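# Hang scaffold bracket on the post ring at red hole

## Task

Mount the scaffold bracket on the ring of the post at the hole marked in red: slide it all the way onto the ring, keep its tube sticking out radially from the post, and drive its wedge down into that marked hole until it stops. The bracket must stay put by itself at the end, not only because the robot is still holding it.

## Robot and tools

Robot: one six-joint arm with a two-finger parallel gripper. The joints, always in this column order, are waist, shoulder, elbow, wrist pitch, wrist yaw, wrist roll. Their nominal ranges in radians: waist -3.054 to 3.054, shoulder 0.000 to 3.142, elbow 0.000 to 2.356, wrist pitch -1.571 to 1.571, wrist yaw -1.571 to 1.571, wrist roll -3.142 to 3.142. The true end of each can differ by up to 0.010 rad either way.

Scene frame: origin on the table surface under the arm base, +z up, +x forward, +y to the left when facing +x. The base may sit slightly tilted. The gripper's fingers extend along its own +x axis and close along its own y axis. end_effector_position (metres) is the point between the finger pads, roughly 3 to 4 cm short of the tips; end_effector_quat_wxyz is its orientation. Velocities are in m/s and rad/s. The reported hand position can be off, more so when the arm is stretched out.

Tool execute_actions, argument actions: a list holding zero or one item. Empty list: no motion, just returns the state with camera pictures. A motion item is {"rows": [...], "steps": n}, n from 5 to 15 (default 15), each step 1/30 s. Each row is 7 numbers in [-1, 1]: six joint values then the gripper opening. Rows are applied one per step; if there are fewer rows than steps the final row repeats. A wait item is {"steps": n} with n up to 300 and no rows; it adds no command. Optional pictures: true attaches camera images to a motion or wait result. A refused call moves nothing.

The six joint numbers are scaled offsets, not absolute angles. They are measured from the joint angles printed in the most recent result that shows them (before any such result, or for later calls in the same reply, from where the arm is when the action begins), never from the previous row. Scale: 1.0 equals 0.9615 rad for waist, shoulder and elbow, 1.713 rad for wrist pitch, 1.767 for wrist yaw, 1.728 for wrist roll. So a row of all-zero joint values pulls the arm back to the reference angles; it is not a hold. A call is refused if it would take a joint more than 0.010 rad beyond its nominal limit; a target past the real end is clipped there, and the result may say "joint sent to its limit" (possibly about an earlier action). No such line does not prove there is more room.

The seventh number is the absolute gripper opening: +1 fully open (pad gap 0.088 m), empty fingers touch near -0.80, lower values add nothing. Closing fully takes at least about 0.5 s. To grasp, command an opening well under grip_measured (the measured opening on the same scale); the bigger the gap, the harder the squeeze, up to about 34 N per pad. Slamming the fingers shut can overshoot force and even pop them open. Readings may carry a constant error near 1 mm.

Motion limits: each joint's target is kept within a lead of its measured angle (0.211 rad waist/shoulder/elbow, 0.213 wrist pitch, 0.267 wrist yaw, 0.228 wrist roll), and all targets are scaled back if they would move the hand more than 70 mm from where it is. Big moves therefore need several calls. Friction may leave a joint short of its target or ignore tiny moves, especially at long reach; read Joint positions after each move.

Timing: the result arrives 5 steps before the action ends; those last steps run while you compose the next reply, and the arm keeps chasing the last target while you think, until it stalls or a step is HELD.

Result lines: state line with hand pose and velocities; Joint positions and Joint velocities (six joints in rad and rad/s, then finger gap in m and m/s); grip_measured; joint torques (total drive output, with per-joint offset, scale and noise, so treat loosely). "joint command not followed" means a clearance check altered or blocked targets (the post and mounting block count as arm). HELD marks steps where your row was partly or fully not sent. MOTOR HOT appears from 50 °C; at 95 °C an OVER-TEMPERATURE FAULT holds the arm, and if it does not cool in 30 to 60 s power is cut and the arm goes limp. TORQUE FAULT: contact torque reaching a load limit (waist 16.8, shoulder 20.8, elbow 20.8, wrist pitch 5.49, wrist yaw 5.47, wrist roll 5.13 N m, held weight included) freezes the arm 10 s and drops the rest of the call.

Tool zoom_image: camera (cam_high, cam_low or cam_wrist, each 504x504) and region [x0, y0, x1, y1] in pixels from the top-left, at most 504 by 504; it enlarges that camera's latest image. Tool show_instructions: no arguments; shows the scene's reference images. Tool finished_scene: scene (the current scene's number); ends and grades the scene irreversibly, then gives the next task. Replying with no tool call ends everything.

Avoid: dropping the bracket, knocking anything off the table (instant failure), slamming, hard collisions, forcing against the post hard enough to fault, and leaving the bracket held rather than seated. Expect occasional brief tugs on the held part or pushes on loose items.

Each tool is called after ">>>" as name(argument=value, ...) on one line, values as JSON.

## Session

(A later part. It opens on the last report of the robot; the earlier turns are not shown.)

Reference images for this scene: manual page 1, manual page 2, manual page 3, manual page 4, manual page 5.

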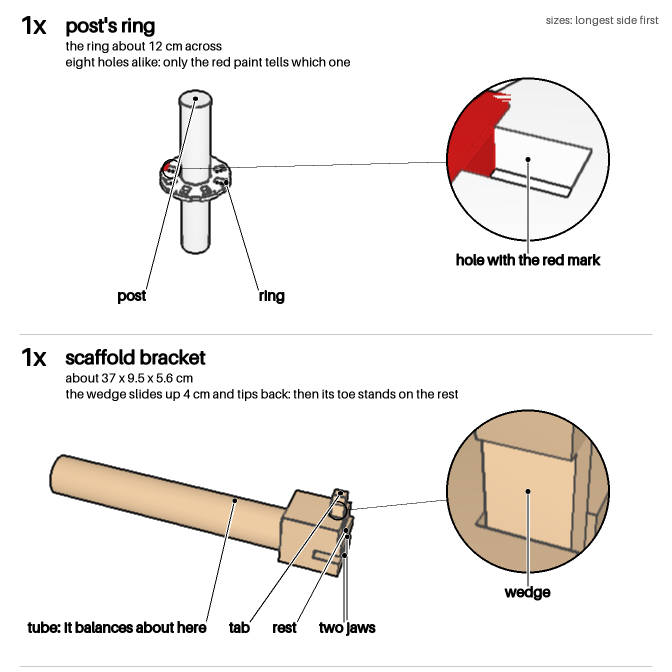

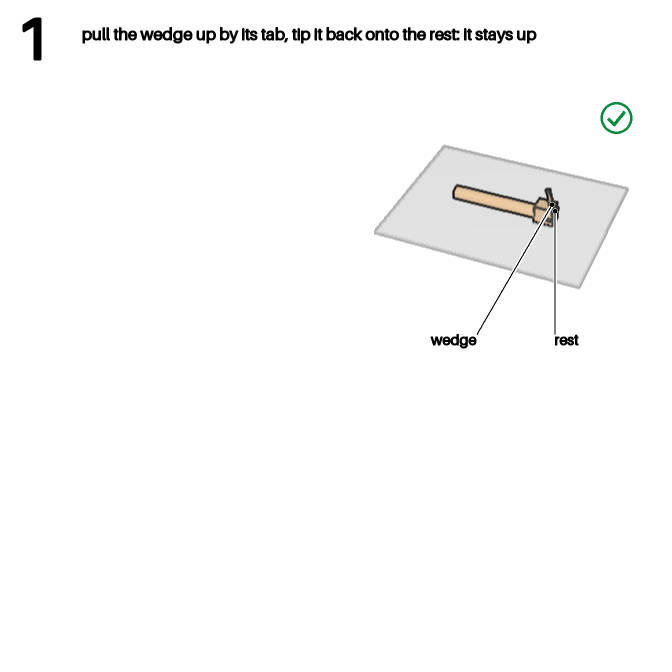

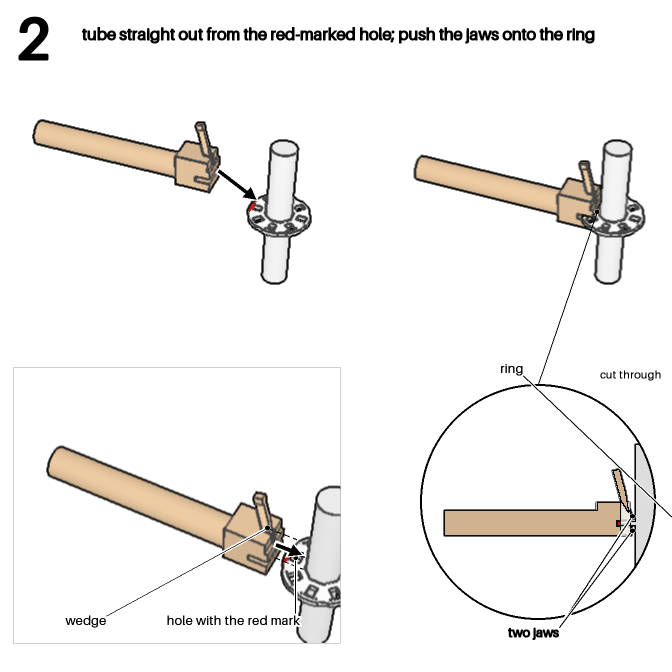

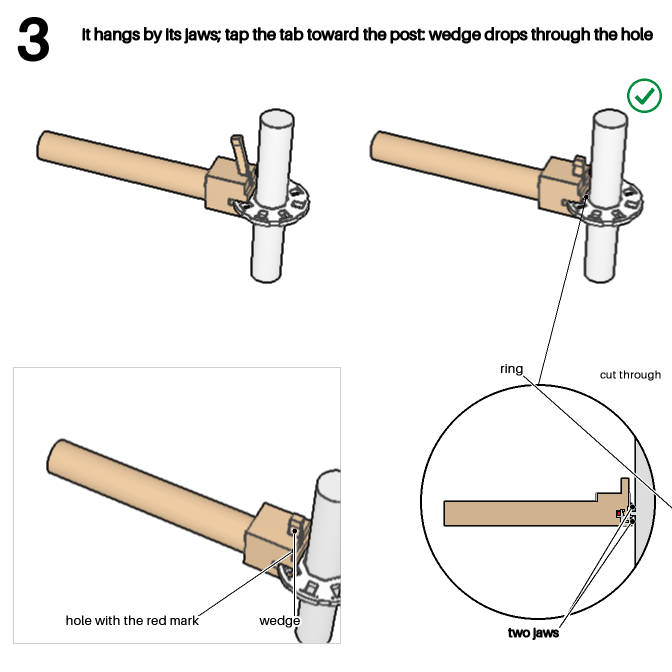

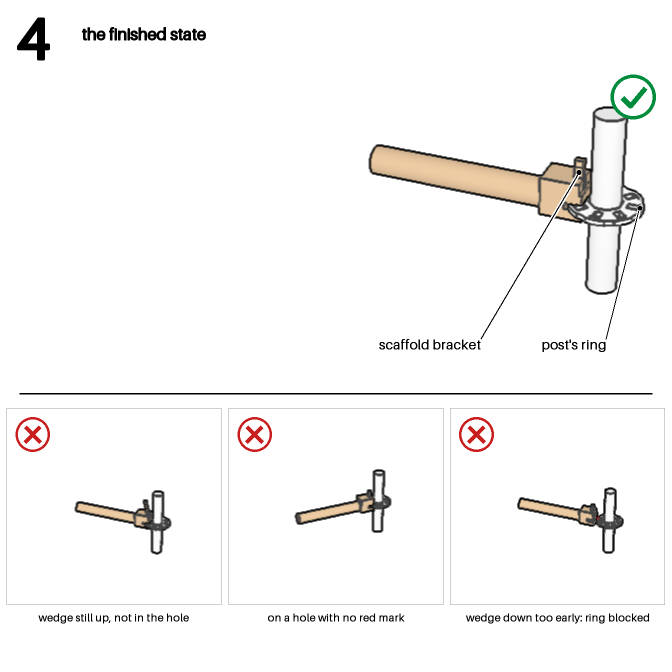

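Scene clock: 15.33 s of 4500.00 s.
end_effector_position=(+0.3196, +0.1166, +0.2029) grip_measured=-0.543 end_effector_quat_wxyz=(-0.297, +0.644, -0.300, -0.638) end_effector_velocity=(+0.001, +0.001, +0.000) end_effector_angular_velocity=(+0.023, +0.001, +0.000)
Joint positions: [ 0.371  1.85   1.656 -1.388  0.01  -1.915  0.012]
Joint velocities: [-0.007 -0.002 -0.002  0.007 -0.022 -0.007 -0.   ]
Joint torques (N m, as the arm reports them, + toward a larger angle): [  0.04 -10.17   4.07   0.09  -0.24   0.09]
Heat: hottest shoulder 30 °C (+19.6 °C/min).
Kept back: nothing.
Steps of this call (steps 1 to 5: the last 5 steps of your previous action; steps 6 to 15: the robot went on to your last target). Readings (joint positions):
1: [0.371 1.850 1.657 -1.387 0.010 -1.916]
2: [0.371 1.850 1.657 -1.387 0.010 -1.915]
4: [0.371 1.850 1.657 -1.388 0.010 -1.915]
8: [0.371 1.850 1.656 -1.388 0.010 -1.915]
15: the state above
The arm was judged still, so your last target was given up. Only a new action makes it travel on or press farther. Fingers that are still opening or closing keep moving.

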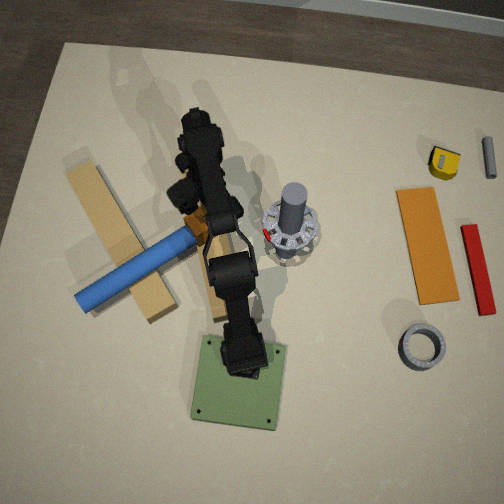

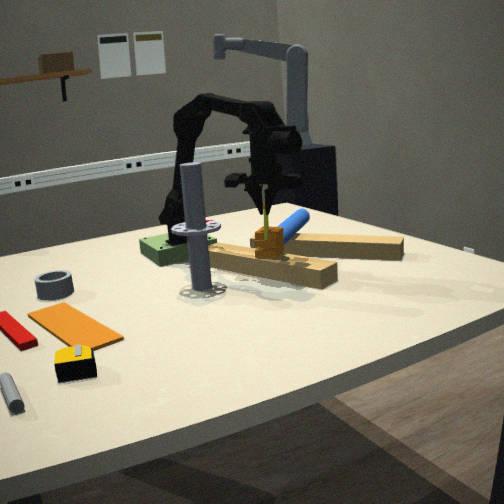

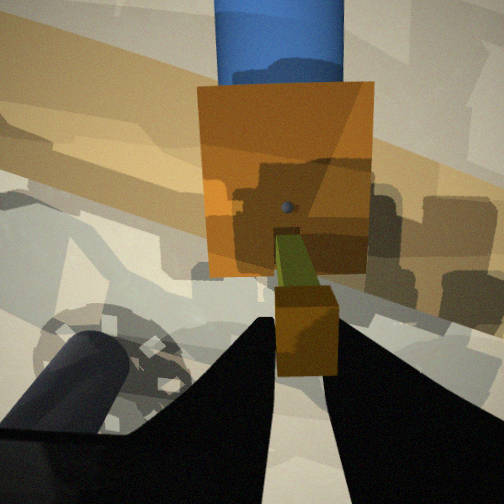

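>>> execute_actions(actions=[{"rows": [[0,0,-0.012,0.007,0,0,-0.575],[0,0,-0.012,0.007,0,0,-0.575],[0,0,-0.012,0.007,0,0,-0.575],[0,0,-0.012,0.007,0,0,-0.575],[0.018,-0.008,-0.02,0.007,0,0.01,-0.575],[0.036,-0.016,-0.03,0.008,0,0.02,-0.575],[0.054,-0.024,-0.04,0.009,0,0.03,-0.575],[0.073,-0.032,-0.048,0.01,0,0.04,-0.575]], "steps": 15}])

>>> execute_actions(actions=[{"steps": 15}], pictures=true)

>>> zoom_image(camera="cam_low", region=[210, 150, 330, 270])

Scene clock: 16.80 s of 4500.00 s.
end_effector_position=(+0.3116, +0.1273, +0.2006) grip_measured=-0.542 end_effector_quat_wxyz=(-0.298, +0.645, -0.306, -0.633) end_effector_velocity=(-0.065, +0.106, -0.003) end_effector_angular_velocity=(+0.042, +0.022, +0.142)
Joint positions: [ 0.413  1.834  1.627 -1.374  0.019 -1.862  0.012]
Joint velocities: [ 0.339 -0.076 -0.105  0.022 -0.051  0.198 -0.   ]
Joint torques (N m, as the arm reports them, + toward a larger angle): [ 0.38 -9.28  3.71  0.47 -0.49 -0.02]
Heat: hottest shoulder 30 °C (+17.9 °C/min).
Steps of this call (steps 1 to 34: nothing new was sent; steps 35 to 44: the first 10 steps of this action). Readings (joint positions):
35: [0.371 1.850 1.655 -1.389 0.010 -1.915]
36: [0.371 1.850 1.654 -1.388 0.010 -1.915]
38: [0.371 1.850 1.653 -1.386 0.010 -1.915]
42: [0.390 1.841 1.637 -1.376 0.021 -1.886]
44: the state above

Scene clock: 17.30 s of 4500.00 s.
end_effector_position=(+0.3072, +0.1347, +0.2005) grip_measured=-0.542 end_effector_quat_wxyz=(-0.295, +0.647, -0.301, -0.635) end_effector_velocity=(+0.001, +0.001, +0.000) end_effector_angular_velocity=(+0.010, -0.004, +0.005)
Joint positions: [ 0.438  1.828  1.62  -1.371  0.017 -1.85   0.012]
Joint velocities: [-0.002 -0.002 -0.002  0.007 -0.007 -0.007 -0.   ]
Joint torques (N m, as the arm reports them, + toward a larger angle): [ 0.35 -9.38  3.67  0.43 -0.42  0.11]
Heat: hottest shoulder 31 °C (+20.8 °C/min).
Kept back: nothing.
Steps of this call (steps 1 to 5: the last 5 steps of your previous action; steps 6 to 15: the robot went on to your last target). Readings (joint positions):
1: [0.424 1.832 1.624 -1.373 0.018 -1.857]
2: [0.431 1.831 1.623 -1.372 0.017 -1.854]
4: [0.438 1.829 1.621 -1.372 0.017 -1.851]
8: [0.438 1.829 1.620 -1.371 0.017 -1.851]
15: the state above

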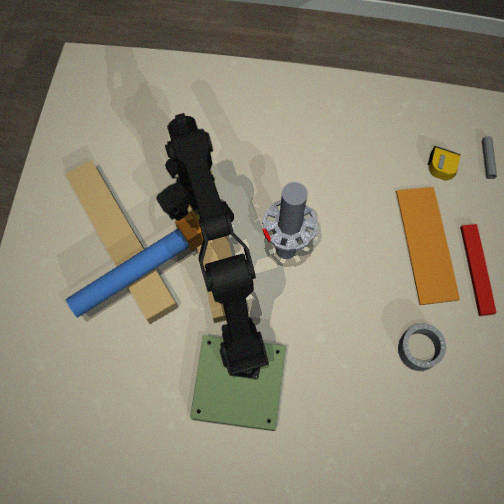

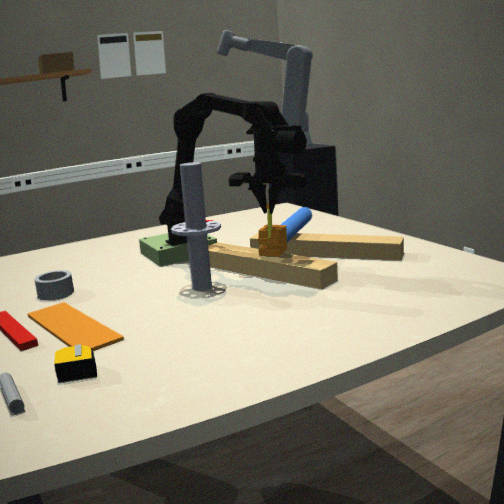

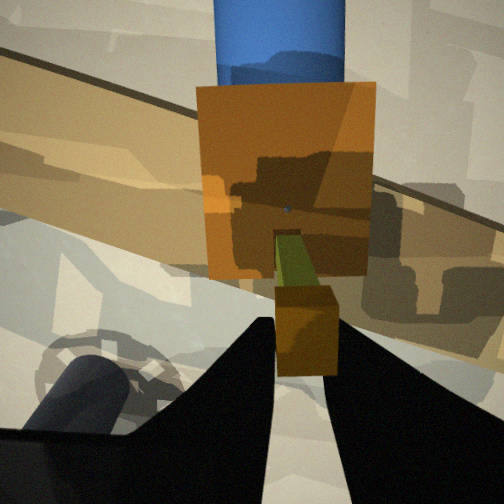

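Region (210, 150, 330, 270) of cam_low's 504x504 image, scaled by 4.200, with more detail than that image has.

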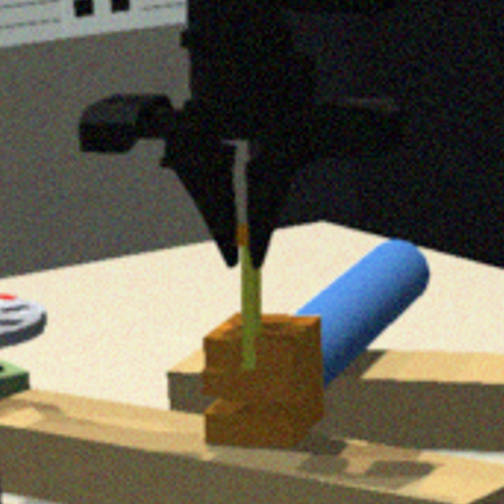

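>>> execute_actions(actions=[{"rows": [[0,0,0,0,0,0,-0.85],[0,0,0,0,0,0,-0.85],[0,0,0,0,0,0,-0.85],[0,0,0,0,0.02,0,-0.85],[0,0,0,0,0.04,0,-0.85],[0,0,0,0,0.06,0,-0.85]], "steps": 15}])

>>> execute_actions(actions=[{"steps": 10}])

Scene clock: 18.63 s of 4500.00 s.
end_effector_position=(+0.3111, +0.1254, +0.2010) grip_measured=-0.543 end_effector_quat_wxyz=(-0.273, +0.669, -0.318, -0.614) end_effector_velocity=(+0.002, -0.021, +0.001) end_effector_angular_velocity=(-0.138, -0.033, +0.009)
Joint positions: [ 0.444  1.828  1.619 -1.372  0.099 -1.851  0.012]
Joint velocities: [ 0.002 -0.002 -0.007 -0.022  0.139 -0.007  0.   ]
Joint torques (N m, as the arm reports them, + toward a larger angle): [-0.7  -8.31  4.58  0.5   0.42 -0.02]
Heat: hottest shoulder 31 °C (+19.3 °C/min).
Steps of this call (steps 1 to 15: the robot went on to your last target; steps 16 to 30: nothing new was sent; steps 31 to 40: the first 10 steps of this action). Readings (joint positions):
31: [0.438 1.828 1.619 -1.371 0.017 -1.850]
32: [0.438 1.828 1.619 -1.371 0.017 -1.850]
34: [0.438 1.828 1.619 -1.371 0.017 -1.850]
38: [0.444 1.828 1.619 -1.372 0.083 -1.851]
40: the state above

Scene clock: 18.97 s of 4500.00 s.
end_effector_position=(+0.3118, +0.1239, +0.2012) grip_measured=-0.543 end_effector_quat_wxyz=(-0.271, +0.671, -0.320, -0.611) end_effector_velocity=(-0.000, -0.002, +0.002) end_effector_angular_velocity=(-0.008, -0.000, +0.005)
Joint positions: [ 0.444  1.828  1.619 -1.372  0.11  -1.851  0.012]
Joint velocities: [-0.002 -0.002  0.002 -0.007  0.007 -0.007 -0.   ]
Joint torques (N m, as the arm reports them, + toward a larger angle): [-0.68 -8.25  4.61  0.5   0.46  0.  ]
Heat: hottest shoulder 31 °C (+19.0 °C/min).
Kept back: nothing.
Steps of this call (steps 1 to 5: the last 5 steps of your previous action; steps 6 to 10: the robot went on to your last target). Readings (joint positions):
1: [0.444 1.828 1.619 -1.372 0.103 -1.851]
2: [0.444 1.828 1.619 -1.372 0.104 -1.851]
4: [0.444 1.828 1.619 -1.372 0.107 -1.851]
8: [0.444 1.828 1.619 -1.372 0.110 -1.851]
10: the state above

>>> execute_actions(actions=[{"rows": [[0,0,0,0,0.03,0,-0.85],[0,0,0,0,0.06,0,-0.85],[0,0,-0.01,0.006,0.09,0,-0.85],[0,0,-0.02,0.012,0.115,0,-0.85]], "steps": 15}])

>>> execute_actions(actions=[{"steps": 10}], pictures=true)

>>> zoom_image(camera="cam_low", region=[210, 150, 330, 270])

Scene clock: 19.63 s of 4500.00 s.
end_effector_position=(+0.3239, +0.1012, +0.2038) grip_measured=-0.543 end_effector_quat_wxyz=(-0.227, +0.716, -0.357, -0.555) end_effector_velocity=(+0.002, -0.008, -0.000) end_effector_angular_velocity=(-0.049, -0.017, +0.004)
Joint positions: [ 0.448  1.828  1.607 -1.354  0.293 -1.85   0.012]
Joint velocities: [-0.002 -0.002 -0.012  0.007  0.051 -0.007 -0.   ]
Joint torques (N m, as the arm reports them, + toward a larger angle): [-0.4  -8.25  3.99  0.51  0.63 -0.05]
Heat: hottest shoulder 31 °C (+18.3 °C/min).
Steps of this call (steps 1 to 10: the robot went on to your last target; steps 11 to 20: the first 10 steps of this action). Readings (joint positions):
11: [0.445 1.828 1.619 -1.372 0.117 -1.852]
12: [0.447 1.828 1.619 -1.372 0.137 -1.852]
14: [0.451 1.828 1.617 -1.368 0.203 -1.852]
18: [0.448 1.828 1.609 -1.355 0.285 -1.850]
20: the state above

Scene clock: 19.97 s of 4500.00 s.
end_effector_position=(+0.3243, +0.1002, +0.2038) grip_measured=-0.543 end_effector_quat_wxyz=(-0.226, +0.718, -0.359, -0.553) end_effector_velocity=(-0.002, -0.003, -0.001) end_effector_angular_velocity=(-0.013, +0.010, +0.004)
Joint positions: [ 0.448  1.828  1.606 -1.352  0.3   -1.85   0.012]
Joint velocities: [-0.002 -0.002 -0.007 -0.007  0.007 -0.007 -0.   ]
Joint torques (N m, as the arm reports them, + toward a larger angle): [-0.44 -8.36  4.03  0.51  0.66 -0.05]
Heat: hottest shoulder 31 °C (+18.0 °C/min).
Kept back: nothing.
Steps of this call (steps 1 to 5: the last 5 steps of your previous action; steps 6 to 10: the robot went on to your last target). Readings (joint positions):
1: [0.448 1.828 1.607 -1.353 0.294 -1.850]
2: [0.448 1.828 1.607 -1.353 0.296 -1.850]
4: [0.448 1.828 1.606 -1.353 0.298 -1.850]
8: [0.448 1.828 1.606 -1.352 0.300 -1.850]
10: the state above

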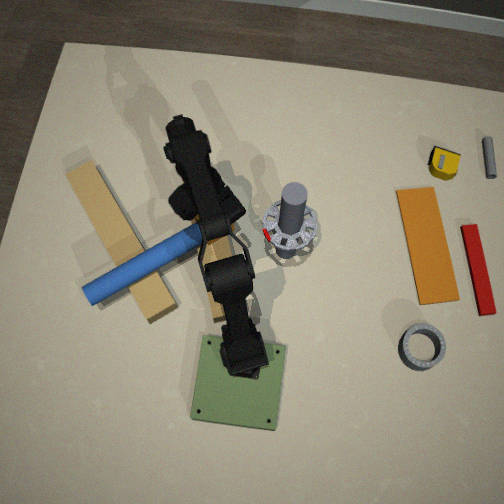

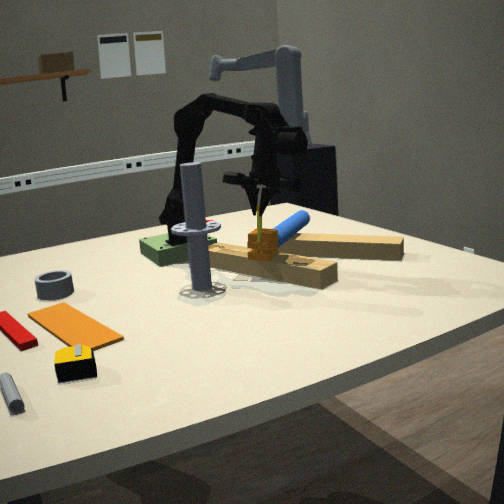

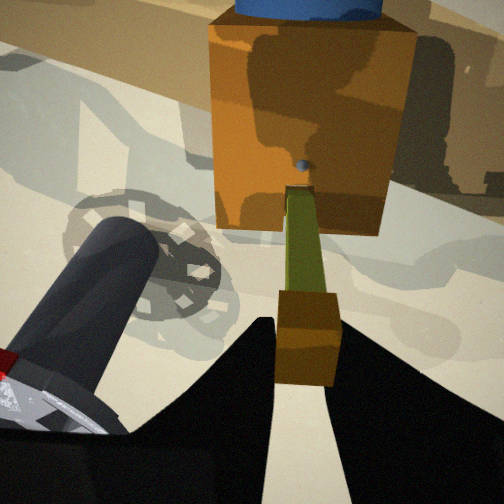

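Region (210, 150, 330, 270) of cam_low's 504x504 image, scaled by 4.200, with more detail than that image has.

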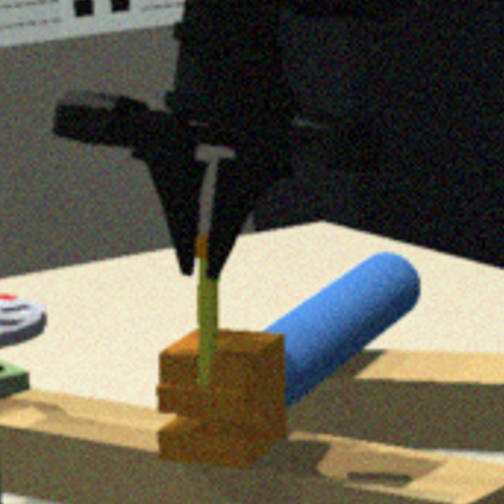

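>>> execute_actions(actions=[{"rows": [[0,0,0.012,-0.007,0,0,-0.85],[0,0,0.024,-0.014,0,0,-0.85],[0,0,0.036,-0.021,0,0,-0.85],[0,0,0.045,-0.026,0,0,-0.85]], "steps": 15}])

>>> execute_actions(actions=[{"steps": 10}], pictures=true)

>>> zoom_image(camera="cam_low", region=[210, 150, 330, 270])

Scene clock: 20.97 s of 4500.00 s.
end_effector_position=(+0.3226, +0.0998, +0.2104) grip_measured=-0.543 end_effector_quat_wxyz=(-0.225, +0.715, -0.361, -0.555) end_effector_velocity=(-0.006, -0.005, +0.002) end_effector_angular_velocity=(-0.021, +0.028, +0.005)
Joint positions: [ 0.448  1.83   1.634 -1.388  0.297 -1.845  0.012]
Joint velocities: [-0.002 -0.002  0.002 -0.037  0.007 -0.007 -0.   ]
Joint torques (N m, as the arm reports them, + toward a larger angle): [-0.09 -8.52  5.77 -0.09  0.25 -0.18]
Heat: hottest shoulder 31 °C (+17.2 °C/min).
Steps of this call (steps 1 to 15: the robot went on to your last target; steps 16 to 20: nothing new was sent; steps 21 to 30: the first 10 steps of this action). Readings (joint positions):
21: [0.448 1.828 1.606 -1.352 0.302 -1.850]
22: [0.448 1.828 1.607 -1.353 0.302 -1.850]
24: [0.448 1.829 1.617 -1.368 0.301 -1.845]
28: [0.448 1.830 1.633 -1.387 0.297 -1.845]
30: the state above

Scene clock: 21.30 s of 4500.00 s.
end_effector_position=(+0.3224, +0.0998, +0.2107) grip_measured=-0.542 end_effector_quat_wxyz=(-0.225, +0.714, -0.362, -0.555) end_effector_velocity=(-0.001, -0.004, +0.000) end_effector_angular_velocity=(-0.009, +0.002, -0.014)
Joint positions: [ 0.448  1.83   1.636 -1.39   0.297 -1.845  0.012]
Joint velocities: [-0.007 -0.002 -0.002 -0.007  0.007  0.007 -0.   ]
Joint torques (N m, as the arm reports them, + toward a larger angle): [-0.02 -8.44  5.77 -0.05  0.25 -0.15]
Heat: hottest shoulder 31 °C (+16.9 °C/min).
Kept back: nothing.
Steps of this call (steps 1 to 5: the last 5 steps of your previous action; steps 6 to 10: the robot went on to your last target). Readings (joint positions):
1: [0.448 1.830 1.635 -1.388 0.297 -1.845]
2: [0.448 1.830 1.635 -1.389 0.297 -1.845]
4: [0.448 1.830 1.636 -1.390 0.297 -1.845]
8: [0.448 1.830 1.636 -1.390 0.297 -1.845]
10: the state above

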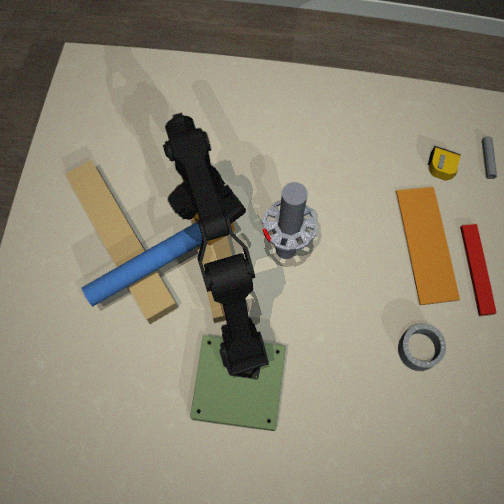

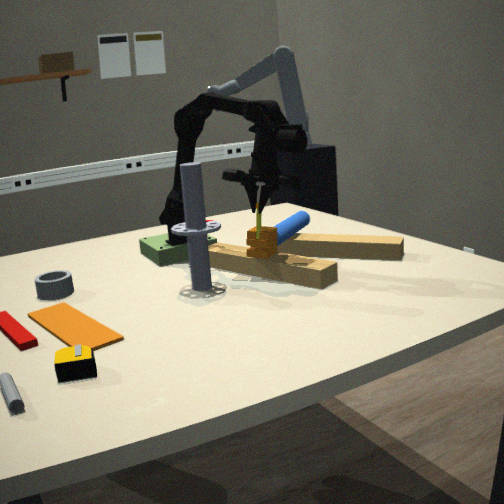

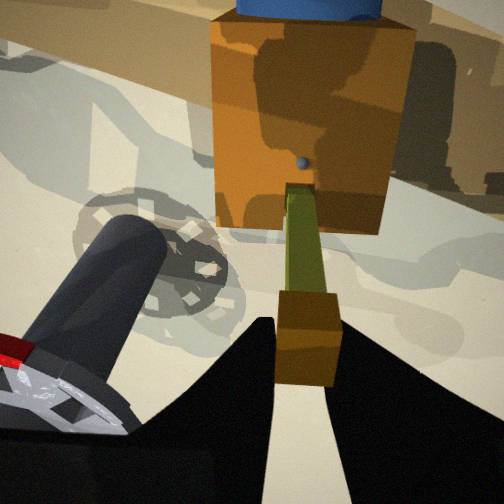

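Region (210, 150, 330, 270) of cam_low's 504x504 image, scaled by 4.200, with more detail than that image has.

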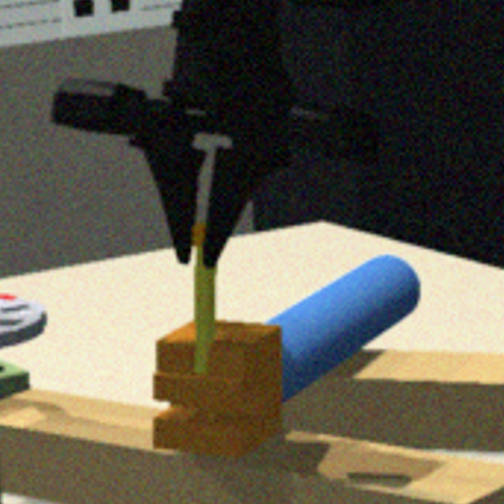

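>>> execute_actions(actions=[{"rows": [[0,0,-0.012,0.007,0,0,-0.7],[0,0,-0.024,0.014,0,0,-0.7],[0,0,-0.034,0.02,0,0,-0.7],[0,0,-0.034,0.02,0,0,-0.7],[0,0,-0.034,0.02,0,0,-0.7],[0.015,-0.004,-0.038,0.02,0,0.008,-0.7],[0.03,-0.008,-0.042,0.02,0,0.016,-0.7],[0.045,-0.012,-0.046,0.02,0,0.024,-0.7],[0.06,-0.016,-0.052,0.02,0,0.032,-0.7]], "steps": 15}])

>>> execute_actions(actions=[{"steps": 10}], pictures=true)

>>> zoom_image(camera="cam_low", region=[210, 150, 330, 270])

Scene clock: 22.30 s of 4500.00 s.
end_effector_position=(+0.3198, +0.1064, +0.2032) grip_measured=-0.543 end_effector_quat_wxyz=(-0.228, +0.717, -0.365, -0.549) end_effector_velocity=(-0.036, +0.088, -0.008) end_effector_angular_velocity=(+0.038, -0.071, +0.064)
Joint positions: [ 0.473  1.827  1.601 -1.36   0.307 -1.809  0.012]
Joint velocities: [ 0.281 -0.037 -0.076  0.051 -0.007  0.227 -0.001]
Joint torques (N m, as the arm reports them, + toward a larger angle): [ 1.1  -9.44  3.8   0.5  -0.34 -0.02]
Heat: hottest shoulder 32 °C (+18.8 °C/min).
Steps of this call (steps 1 to 15: the robot went on to your last target; steps 16 to 20: nothing new was sent; steps 21 to 30: the first 10 steps of this action). Readings (joint positions):
21: [0.448 1.830 1.636 -1.391 0.297 -1.845]
22: [0.448 1.830 1.633 -1.388 0.297 -1.846]
24: [0.448 1.830 1.622 -1.374 0.297 -1.848]
28: [0.456 1.830 1.606 -1.362 0.303 -1.831]
30: the state above

Scene clock: 22.63 s of 4500.00 s.
end_effector_position=(+0.3160, +0.1147, +0.2023) grip_measured=-0.543 end_effector_quat_wxyz=(-0.226, +0.719, -0.360, -0.549) end_effector_velocity=(-0.007, -0.001, -0.001) end_effector_angular_velocity=(+0.008, +0.032, +0.004)
Joint positions: [ 0.5    1.825  1.595 -1.357  0.306 -1.793  0.012]
Joint velocities: [-0.002 -0.007 -0.007 -0.022 -0.022 -0.007 -0.   ]
Joint torques (N m, as the arm reports them, + toward a larger angle): [ 0.52 -9.44  3.76  0.48 -0.24  0.07]
Heat: hottest shoulder 32 °C (+18.6 °C/min).
Kept back: nothing.
Steps of this call (steps 1 to 5: the last 5 steps of your previous action; steps 6 to 10: the robot went on to your last target). Readings (joint positions):
1: [0.482 1.826 1.599 -1.358 0.307 -1.803]
2: [0.489 1.826 1.598 -1.358 0.306 -1.799]
4: [0.498 1.825 1.596 -1.358 0.306 -1.795]
8: [0.500 1.825 1.595 -1.357 0.306 -1.793]
10: the state above

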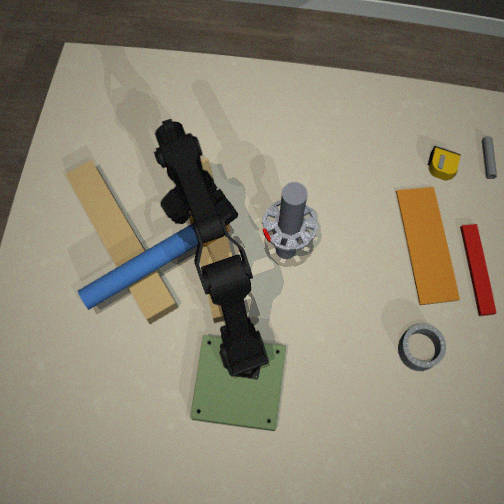

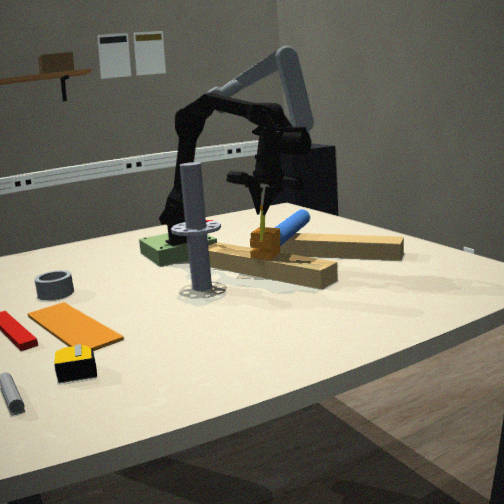

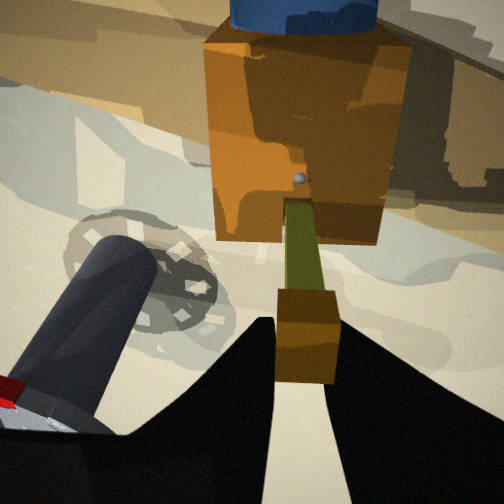

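Region (210, 150, 330, 270) of cam_low's 504x504 image, scaled by 4.200, with more detail than that image has.

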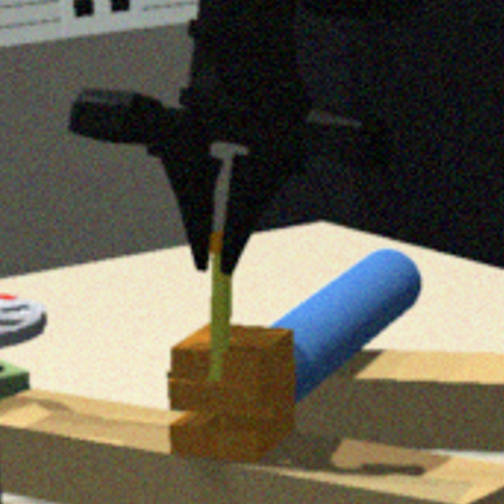

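>>> execute_actions(actions=[{"rows": [[0.01,-0.003,-0.006,0.003,0,0.006,-0.7],[0.02,-0.006,-0.012,0.006,0,0.012,-0.7],[0.03,-0.009,-0.018,0.009,0,0.018,-0.7],[0.04,-0.012,-0.026,0.012,0,0.024,-0.7]], "steps": 15}])

>>> execute_actions(actions=[{"steps": 10}], pictures=true)

>>> zoom_image(camera="cam_low", region=[210, 150, 330, 270])

Scene clock: 23.30 s of 4500.00 s.
end_effector_position=(+0.3132, +0.1231, +0.2006) grip_measured=-0.544 end_effector_quat_wxyz=(-0.231, +0.724, -0.359, -0.542) end_effector_velocity=(-0.003, +0.005, -0.003) end_effector_angular_velocity=(+0.019, +0.011, +0.000)
Joint positions: [ 0.53   1.82   1.581 -1.341  0.315 -1.757  0.012]
Joint velocities: [ 0.007 -0.002 -0.012  0.007 -0.022  0.007 -0.   ]
Joint torques (N m, as the arm reports them, + toward a larger angle): [ 0.72 -9.04  3.58  0.72 -0.33  0.1 ]
Heat: hottest shoulder 32 °C (+18.0 °C/min).
Steps of this call (steps 1 to 10: the robot went on to your last target; steps 11 to 20: the first 10 steps of this action). Readings (joint positions):
11: [0.500 1.825 1.594 -1.357 0.305 -1.791]
12: [0.501 1.825 1.594 -1.357 0.305 -1.789]
14: [0.509 1.823 1.588 -1.352 0.310 -1.775]
18: [0.527 1.821 1.581 -1.342 0.315 -1.759]
20: the state above

Scene clock: 23.63 s of 4500.00 s.
end_effector_position=(+0.3130, +0.1234, +0.2005) grip_measured=-0.544 end_effector_quat_wxyz=(-0.231, +0.724, -0.359, -0.542) end_effector_velocity=(-0.007, -0.001, -0.002) end_effector_angular_velocity=(+0.007, +0.032, -0.009)
Joint positions: [ 0.531  1.82   1.579 -1.341  0.315 -1.755  0.012]
Joint velocities: [-0.002 -0.002 -0.007 -0.022 -0.022  0.007 -0.   ]
Joint torques (N m, as the arm reports them, + toward a larger angle): [ 0.67 -9.05  3.68  0.72 -0.29  0.12]
Heat: hottest shoulder 32 °C (+17.8 °C/min).
Kept back: nothing.
Steps of this call (steps 1 to 5: the last 5 steps of your previous action; steps 6 to 10: the robot went on to your last target). Readings (joint positions):
1: [0.530 1.820 1.580 -1.341 0.315 -1.757]
2: [0.530 1.820 1.580 -1.341 0.315 -1.756]
4: [0.530 1.820 1.580 -1.341 0.315 -1.756]
8: [0.530 1.820 1.579 -1.341 0.315 -1.755]
10: the state above

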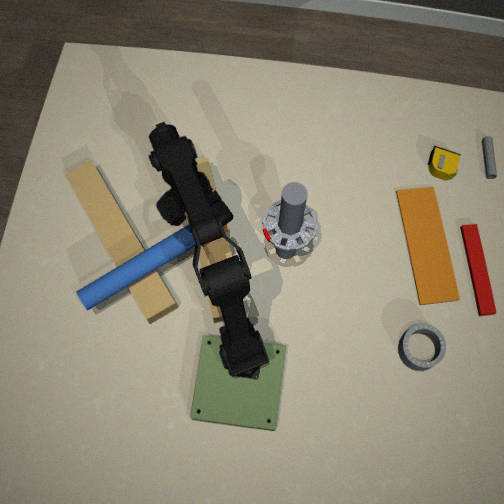

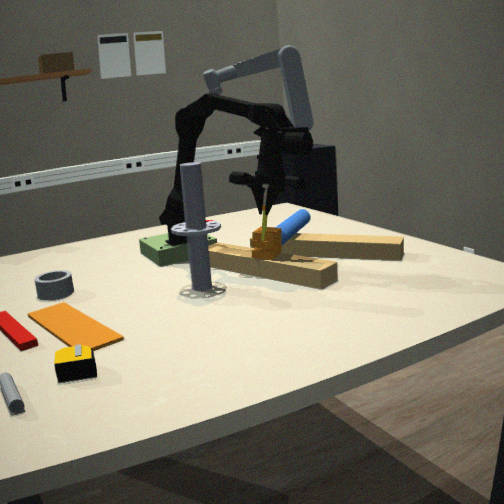

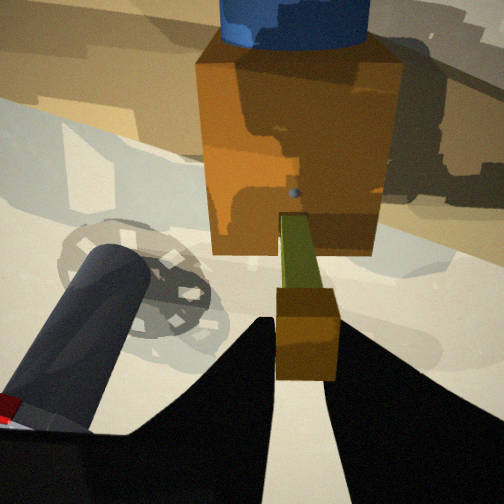

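Region (210, 150, 330, 270) of cam_low's 504x504 image, scaled by 4.200, with more detail than that image has.

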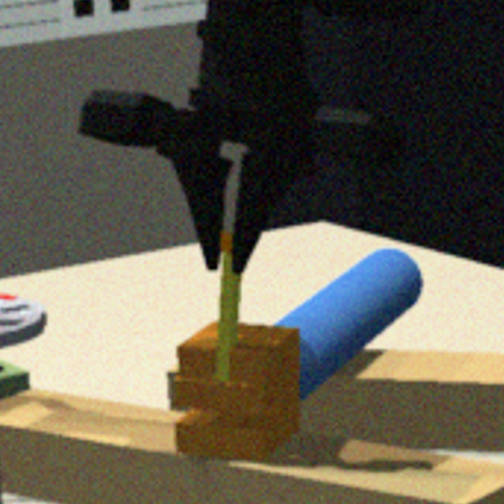

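>>> execute_actions(actions=[{"rows": [[0.01,-0.003,-0.006,0.003,0,0.006,-0.7],[0.02,-0.006,-0.012,0.006,0,0.012,-0.7],[0.03,-0.009,-0.018,0.009,0,0.018,-0.7],[0.04,-0.012,-0.026,0.012,0,0.024,-0.7]], "steps": 15}])

>>> execute_actions(actions=[{"steps": 10}], pictures=true)

>>> zoom_image(camera="cam_low", region=[210, 150, 330, 270])

Scene clock: 24.30 s of 4500.00 s.
end_effector_position=(+0.3095, +0.1317, +0.1998) grip_measured=-0.544 end_effector_quat_wxyz=(-0.236, +0.729, -0.357, -0.535) end_effector_velocity=(-0.005, +0.001, -0.001) end_effector_angular_velocity=(-0.001, +0.016, +0.014)
Joint positions: [ 0.561  1.813  1.566 -1.327  0.322 -1.722  0.012]
Joint velocities: [ 0.007 -0.007 -0.012 -0.007 -0.007 -0.007 -0.   ]
Joint torques (N m, as the arm reports them, + toward a larger angle): [ 0.6  -8.68  3.45  0.89 -0.21  0.17]
Heat: hottest shoulder 32 °C (+17.3 °C/min).
Steps of this call (steps 1 to 10: the robot went on to your last target; steps 11 to 20: the first 10 steps of this action). Readings (joint positions):
11: [0.532 1.820 1.579 -1.341 0.315 -1.754]
12: [0.533 1.820 1.579 -1.340 0.316 -1.753]
14: [0.540 1.818 1.574 -1.337 0.322 -1.742]
18: [0.558 1.813 1.567 -1.328 0.322 -1.723]
20: the state above

Scene clock: 24.63 s of 4500.00 s.
end_effector_position=(+0.3094, +0.1318, +0.1998) grip_measured=-0.544 end_effector_quat_wxyz=(-0.237, +0.729, -0.357, -0.534) end_effector_velocity=(-0.003, +0.001, -0.002) end_effector_angular_velocity=(-0.004, +0.020, +0.023)
Joint positions: [ 0.561  1.812  1.566 -1.326  0.322 -1.72   0.012]
Joint velocities: [ 0.002  0.002 -0.002 -0.007 -0.007 -0.022 -0.   ]
Joint torques (N m, as the arm reports them, + toward a larger angle): [ 0.74 -8.65  3.59  0.9  -0.19  0.19]
Heat: hottest shoulder 32 °C (+17.1 °C/min).
Kept back: nothing.
Steps of this call (steps 1 to 5: the last 5 steps of your previous action; steps 6 to 10: the robot went on to your last target). Readings (joint positions):
1: [0.561 1.813 1.566 -1.327 0.322 -1.721]
2: [0.561 1.813 1.566 -1.327 0.322 -1.721]
4: [0.561 1.812 1.566 -1.326 0.322 -1.721]
8: [0.561 1.812 1.566 -1.326 0.322 -1.720]
10: the state above

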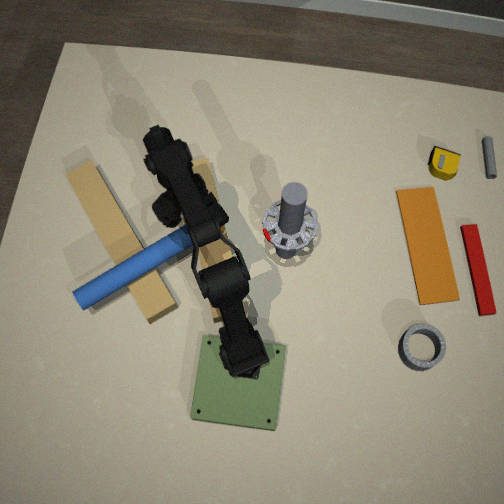

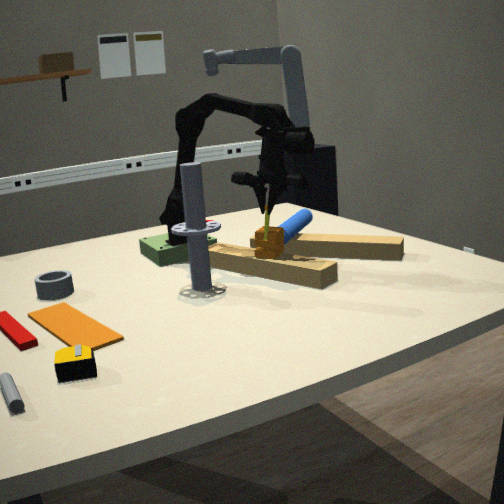

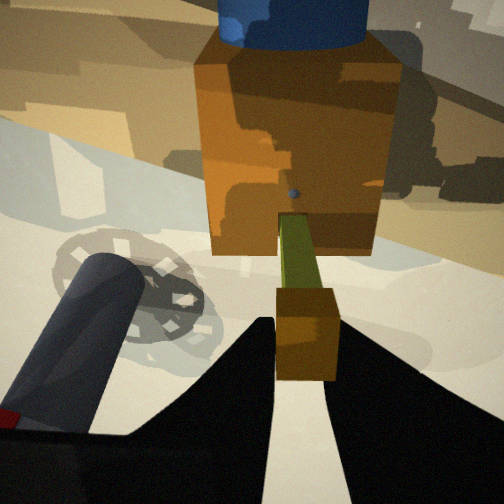

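Region (210, 150, 330, 270) of cam_low's 504x504 image, scaled by 4.200, with more detail than that image has.

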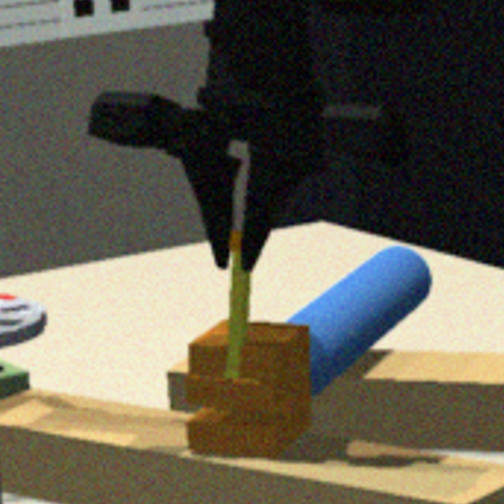

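>>> execute_actions(actions=[{"rows": [[0,0,0,0,0,0,-0.4],[0,0,0,0,0,0,-0.3],[0,0,0,0,0,0,-0.2],[0,0,0,0,0,0,0.0]], "steps": 15}])

>>> execute_actions(actions=[{"steps": 15}], pictures=true)

>>> zoom_image(camera="cam_low", region=[210, 150, 330, 270])

Scene clock: 25.17 s of 4500.00 s.
end_effector_position=(+0.3094, +0.1318, +0.1998) grip_measured=-0.030 end_effector_quat_wxyz=(-0.237, +0.729, -0.357, -0.534) end_effector_velocity=(-0.002, -0.001, -0.000) end_effector_angular_velocity=(+0.001, +0.012, +0.005)
Joint positions: [ 0.561  1.812  1.566 -1.326  0.322 -1.72   0.038]
Joint velocities: [-0.002 -0.002 -0.002 -0.007 -0.007 -0.007  0.016]
Joint torques (N m, as the arm reports them, + toward a larger angle): [-0.02 -8.19  4.52  0.46  0.12 -0.02]
Heat: hottest shoulder 32 °C (+16.7 °C/min).
Steps of this call (steps 1 to 6: the robot went on to your last target; steps 7 to 16: the first 10 steps of this action). Readings (joint positions):
7: [0.561 1.812 1.566 -1.326 0.322 -1.720]
8: [0.561 1.812 1.566 -1.326 0.322 -1.720]
10: [0.561 1.812 1.566 -1.326 0.322 -1.720]
14: [0.561 1.812 1.566 -1.326 0.322 -1.720]
16: the state above

Scene clock: 25.67 s of 4500.00 s.
end_effector_position=(+0.3094, +0.1318, +0.1998) grip_measured=+0.000 end_effector_quat_wxyz=(-0.237, +0.729, -0.357, -0.534) end_effector_velocity=(+0.003, -0.003, +0.001) end_effector_angular_velocity=(-0.016, -0.016, +0.004)
Joint positions: [ 0.561  1.812  1.566 -1.326  0.322 -1.72   0.039]
Joint velocities: [-0.002 -0.002 -0.002  0.007  0.022 -0.007 -0.   ]
Joint torques (N m, as the arm reports them, + toward a larger angle): [-0.1  -8.21  4.61  0.44  0.13 -0.04]
Heat: hottest shoulder 32 °C (+16.4 °C/min).
Kept back: nothing.
Steps of this call (steps 1 to 5: the last 5 steps of your previous action; steps 6 to 15: the robot went on to your last target). Readings (joint positions):
1: [0.561 1.812 1.566 -1.326 0.322 -1.720]
2: [0.561 1.812 1.566 -1.326 0.322 -1.720]
4: [0.561 1.812 1.566 -1.326 0.322 -1.720]
8: [0.561 1.812 1.566 -1.326 0.322 -1.720]
15: the state above
The arm was judged still, so your last target was given up. Only a new action makes it travel on or press farther. Fingers that are still opening or closing keep moving.

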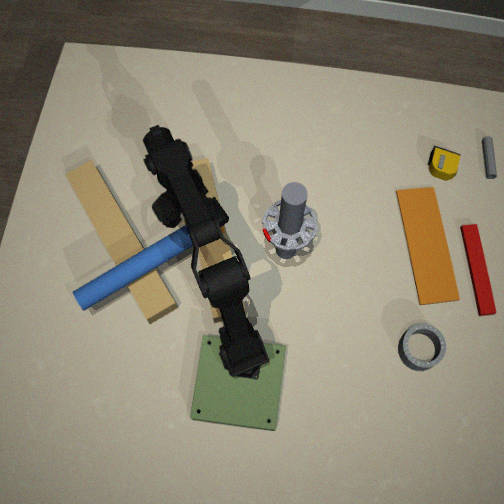

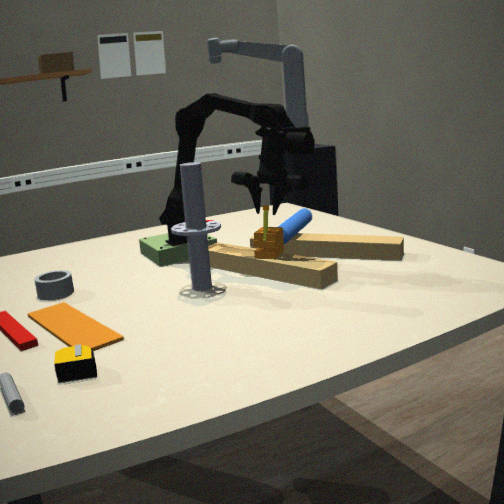

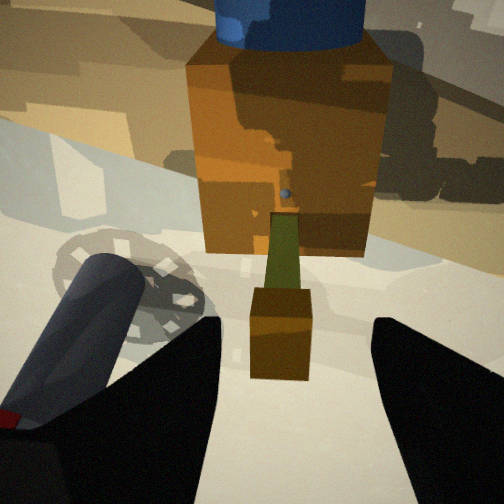

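Region (210, 150, 330, 270) of cam_low's 504x504 image, scaled by 4.200, with more detail than that image has.

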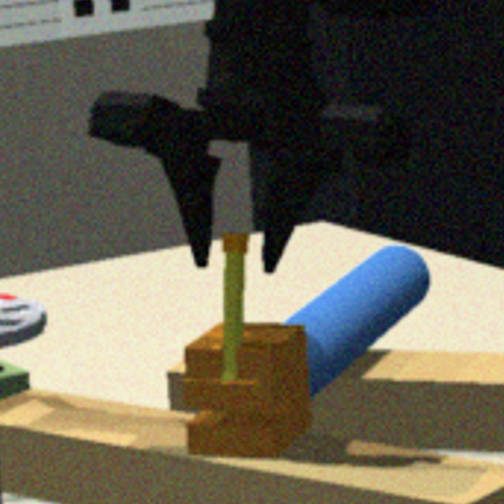

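>>> execute_actions(actions=[{"rows": [[0.05,0,0.03,-0.017,-0.05,0.03,1],[0.1,0,0.03,-0.017,-0.1,0.06,1],[0.15,0,0.03,-0.017,-0.15,0.09,1],[0.223,0,0.03,-0.017,-0.182,0.128,1],[0.223,0,0.03,-0.017,-0.182,0.128,1],[0.223,0,0.03,-0.017,-0.182,0.128,1],[0.223,-0.056,-0.228,0.097,-0.182,0.128,1]], "steps": 15}])

>>> execute_actions(actions=[{"steps": 15}], pictures=true)

Scene clock: 26.77 s of 4500.00 s.
end_effector_position=(+0.2334, +0.2228, +0.1690) grip_measured=+0.997 end_effector_quat_wxyz=(-0.299, +0.652, -0.291, -0.633) end_effector_velocity=(-0.135, -0.093, -0.252) end_effector_angular_velocity=(-0.329, +0.524, -0.113)
Joint positions: [ 0.784  1.768  1.422 -1.217  0.016 -1.514  0.088]
Joint velocities: [ 0.027 -0.022 -1.018  0.388 -0.125  0.139  0.003]
Joint torques (N m, as the arm reports them, + toward a larger angle): [-1.48 -8.41  4.69  1.34 -0.13  0.09]
Heat: hottest shoulder 32 °C (+15.7 °C/min).
Steps of this call (steps 1 to 23: nothing new was sent; steps 24 to 33: the first 10 steps of this action). Readings (joint positions):
24: [0.562 1.812 1.568 -1.330 0.309 -1.709]
25: [0.572 1.812 1.573 -1.337 0.270 -1.685]
27: [0.628 1.812 1.579 -1.344 0.160 -1.615]
31: [0.768 1.783 1.502 -1.247 0.031 -1.526]
33: the state above

Scene clock: 27.27 s of 4500.00 s.
end_effector_position=(+0.2306, +0.2187, +0.1527) grip_measured=+1.000 end_effector_quat_wxyz=(-0.303, +0.644, -0.300, -0.635) end_effector_velocity=(-0.002, -0.003, +0.000) end_effector_angular_velocity=(-0.010, +0.000, +0.010)
Joint positions: [ 0.776  1.767  1.355 -1.163  0.004 -1.501  0.088]
Joint velocities: [ 0.002 -0.007 -0.007 -0.007  0.007 -0.007  0.   ]
Joint torques (N m, as the arm reports them, + toward a larger angle): [-0.15 -8.71  3.73  0.69 -0.28  0.07]
Heat: hottest shoulder 32 °C (+15.4 °C/min).
Kept back: nothing.
Steps of this call (steps 1 to 5: the last 5 steps of your previous action; steps 6 to 15: the robot went on to your last target). Readings (joint positions):
1: [0.784 1.768 1.394 -1.201 0.013 -1.509]
2: [0.781 1.770 1.374 -1.188 0.011 -1.506]
4: [0.777 1.770 1.357 -1.177 0.008 -1.503]
8: [0.776 1.767 1.356 -1.165 0.005 -1.501]
15: the state above

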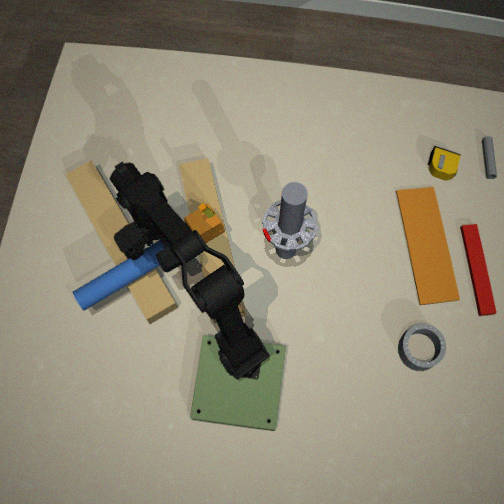

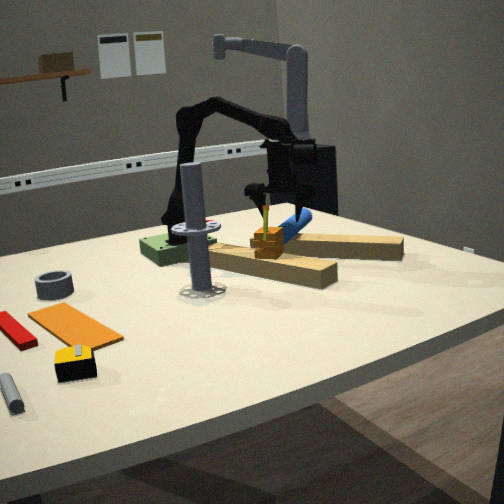

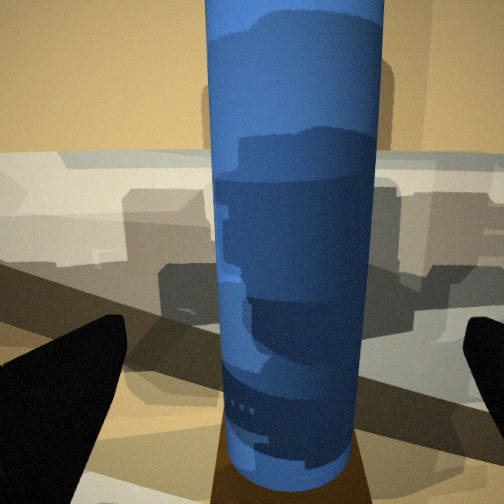

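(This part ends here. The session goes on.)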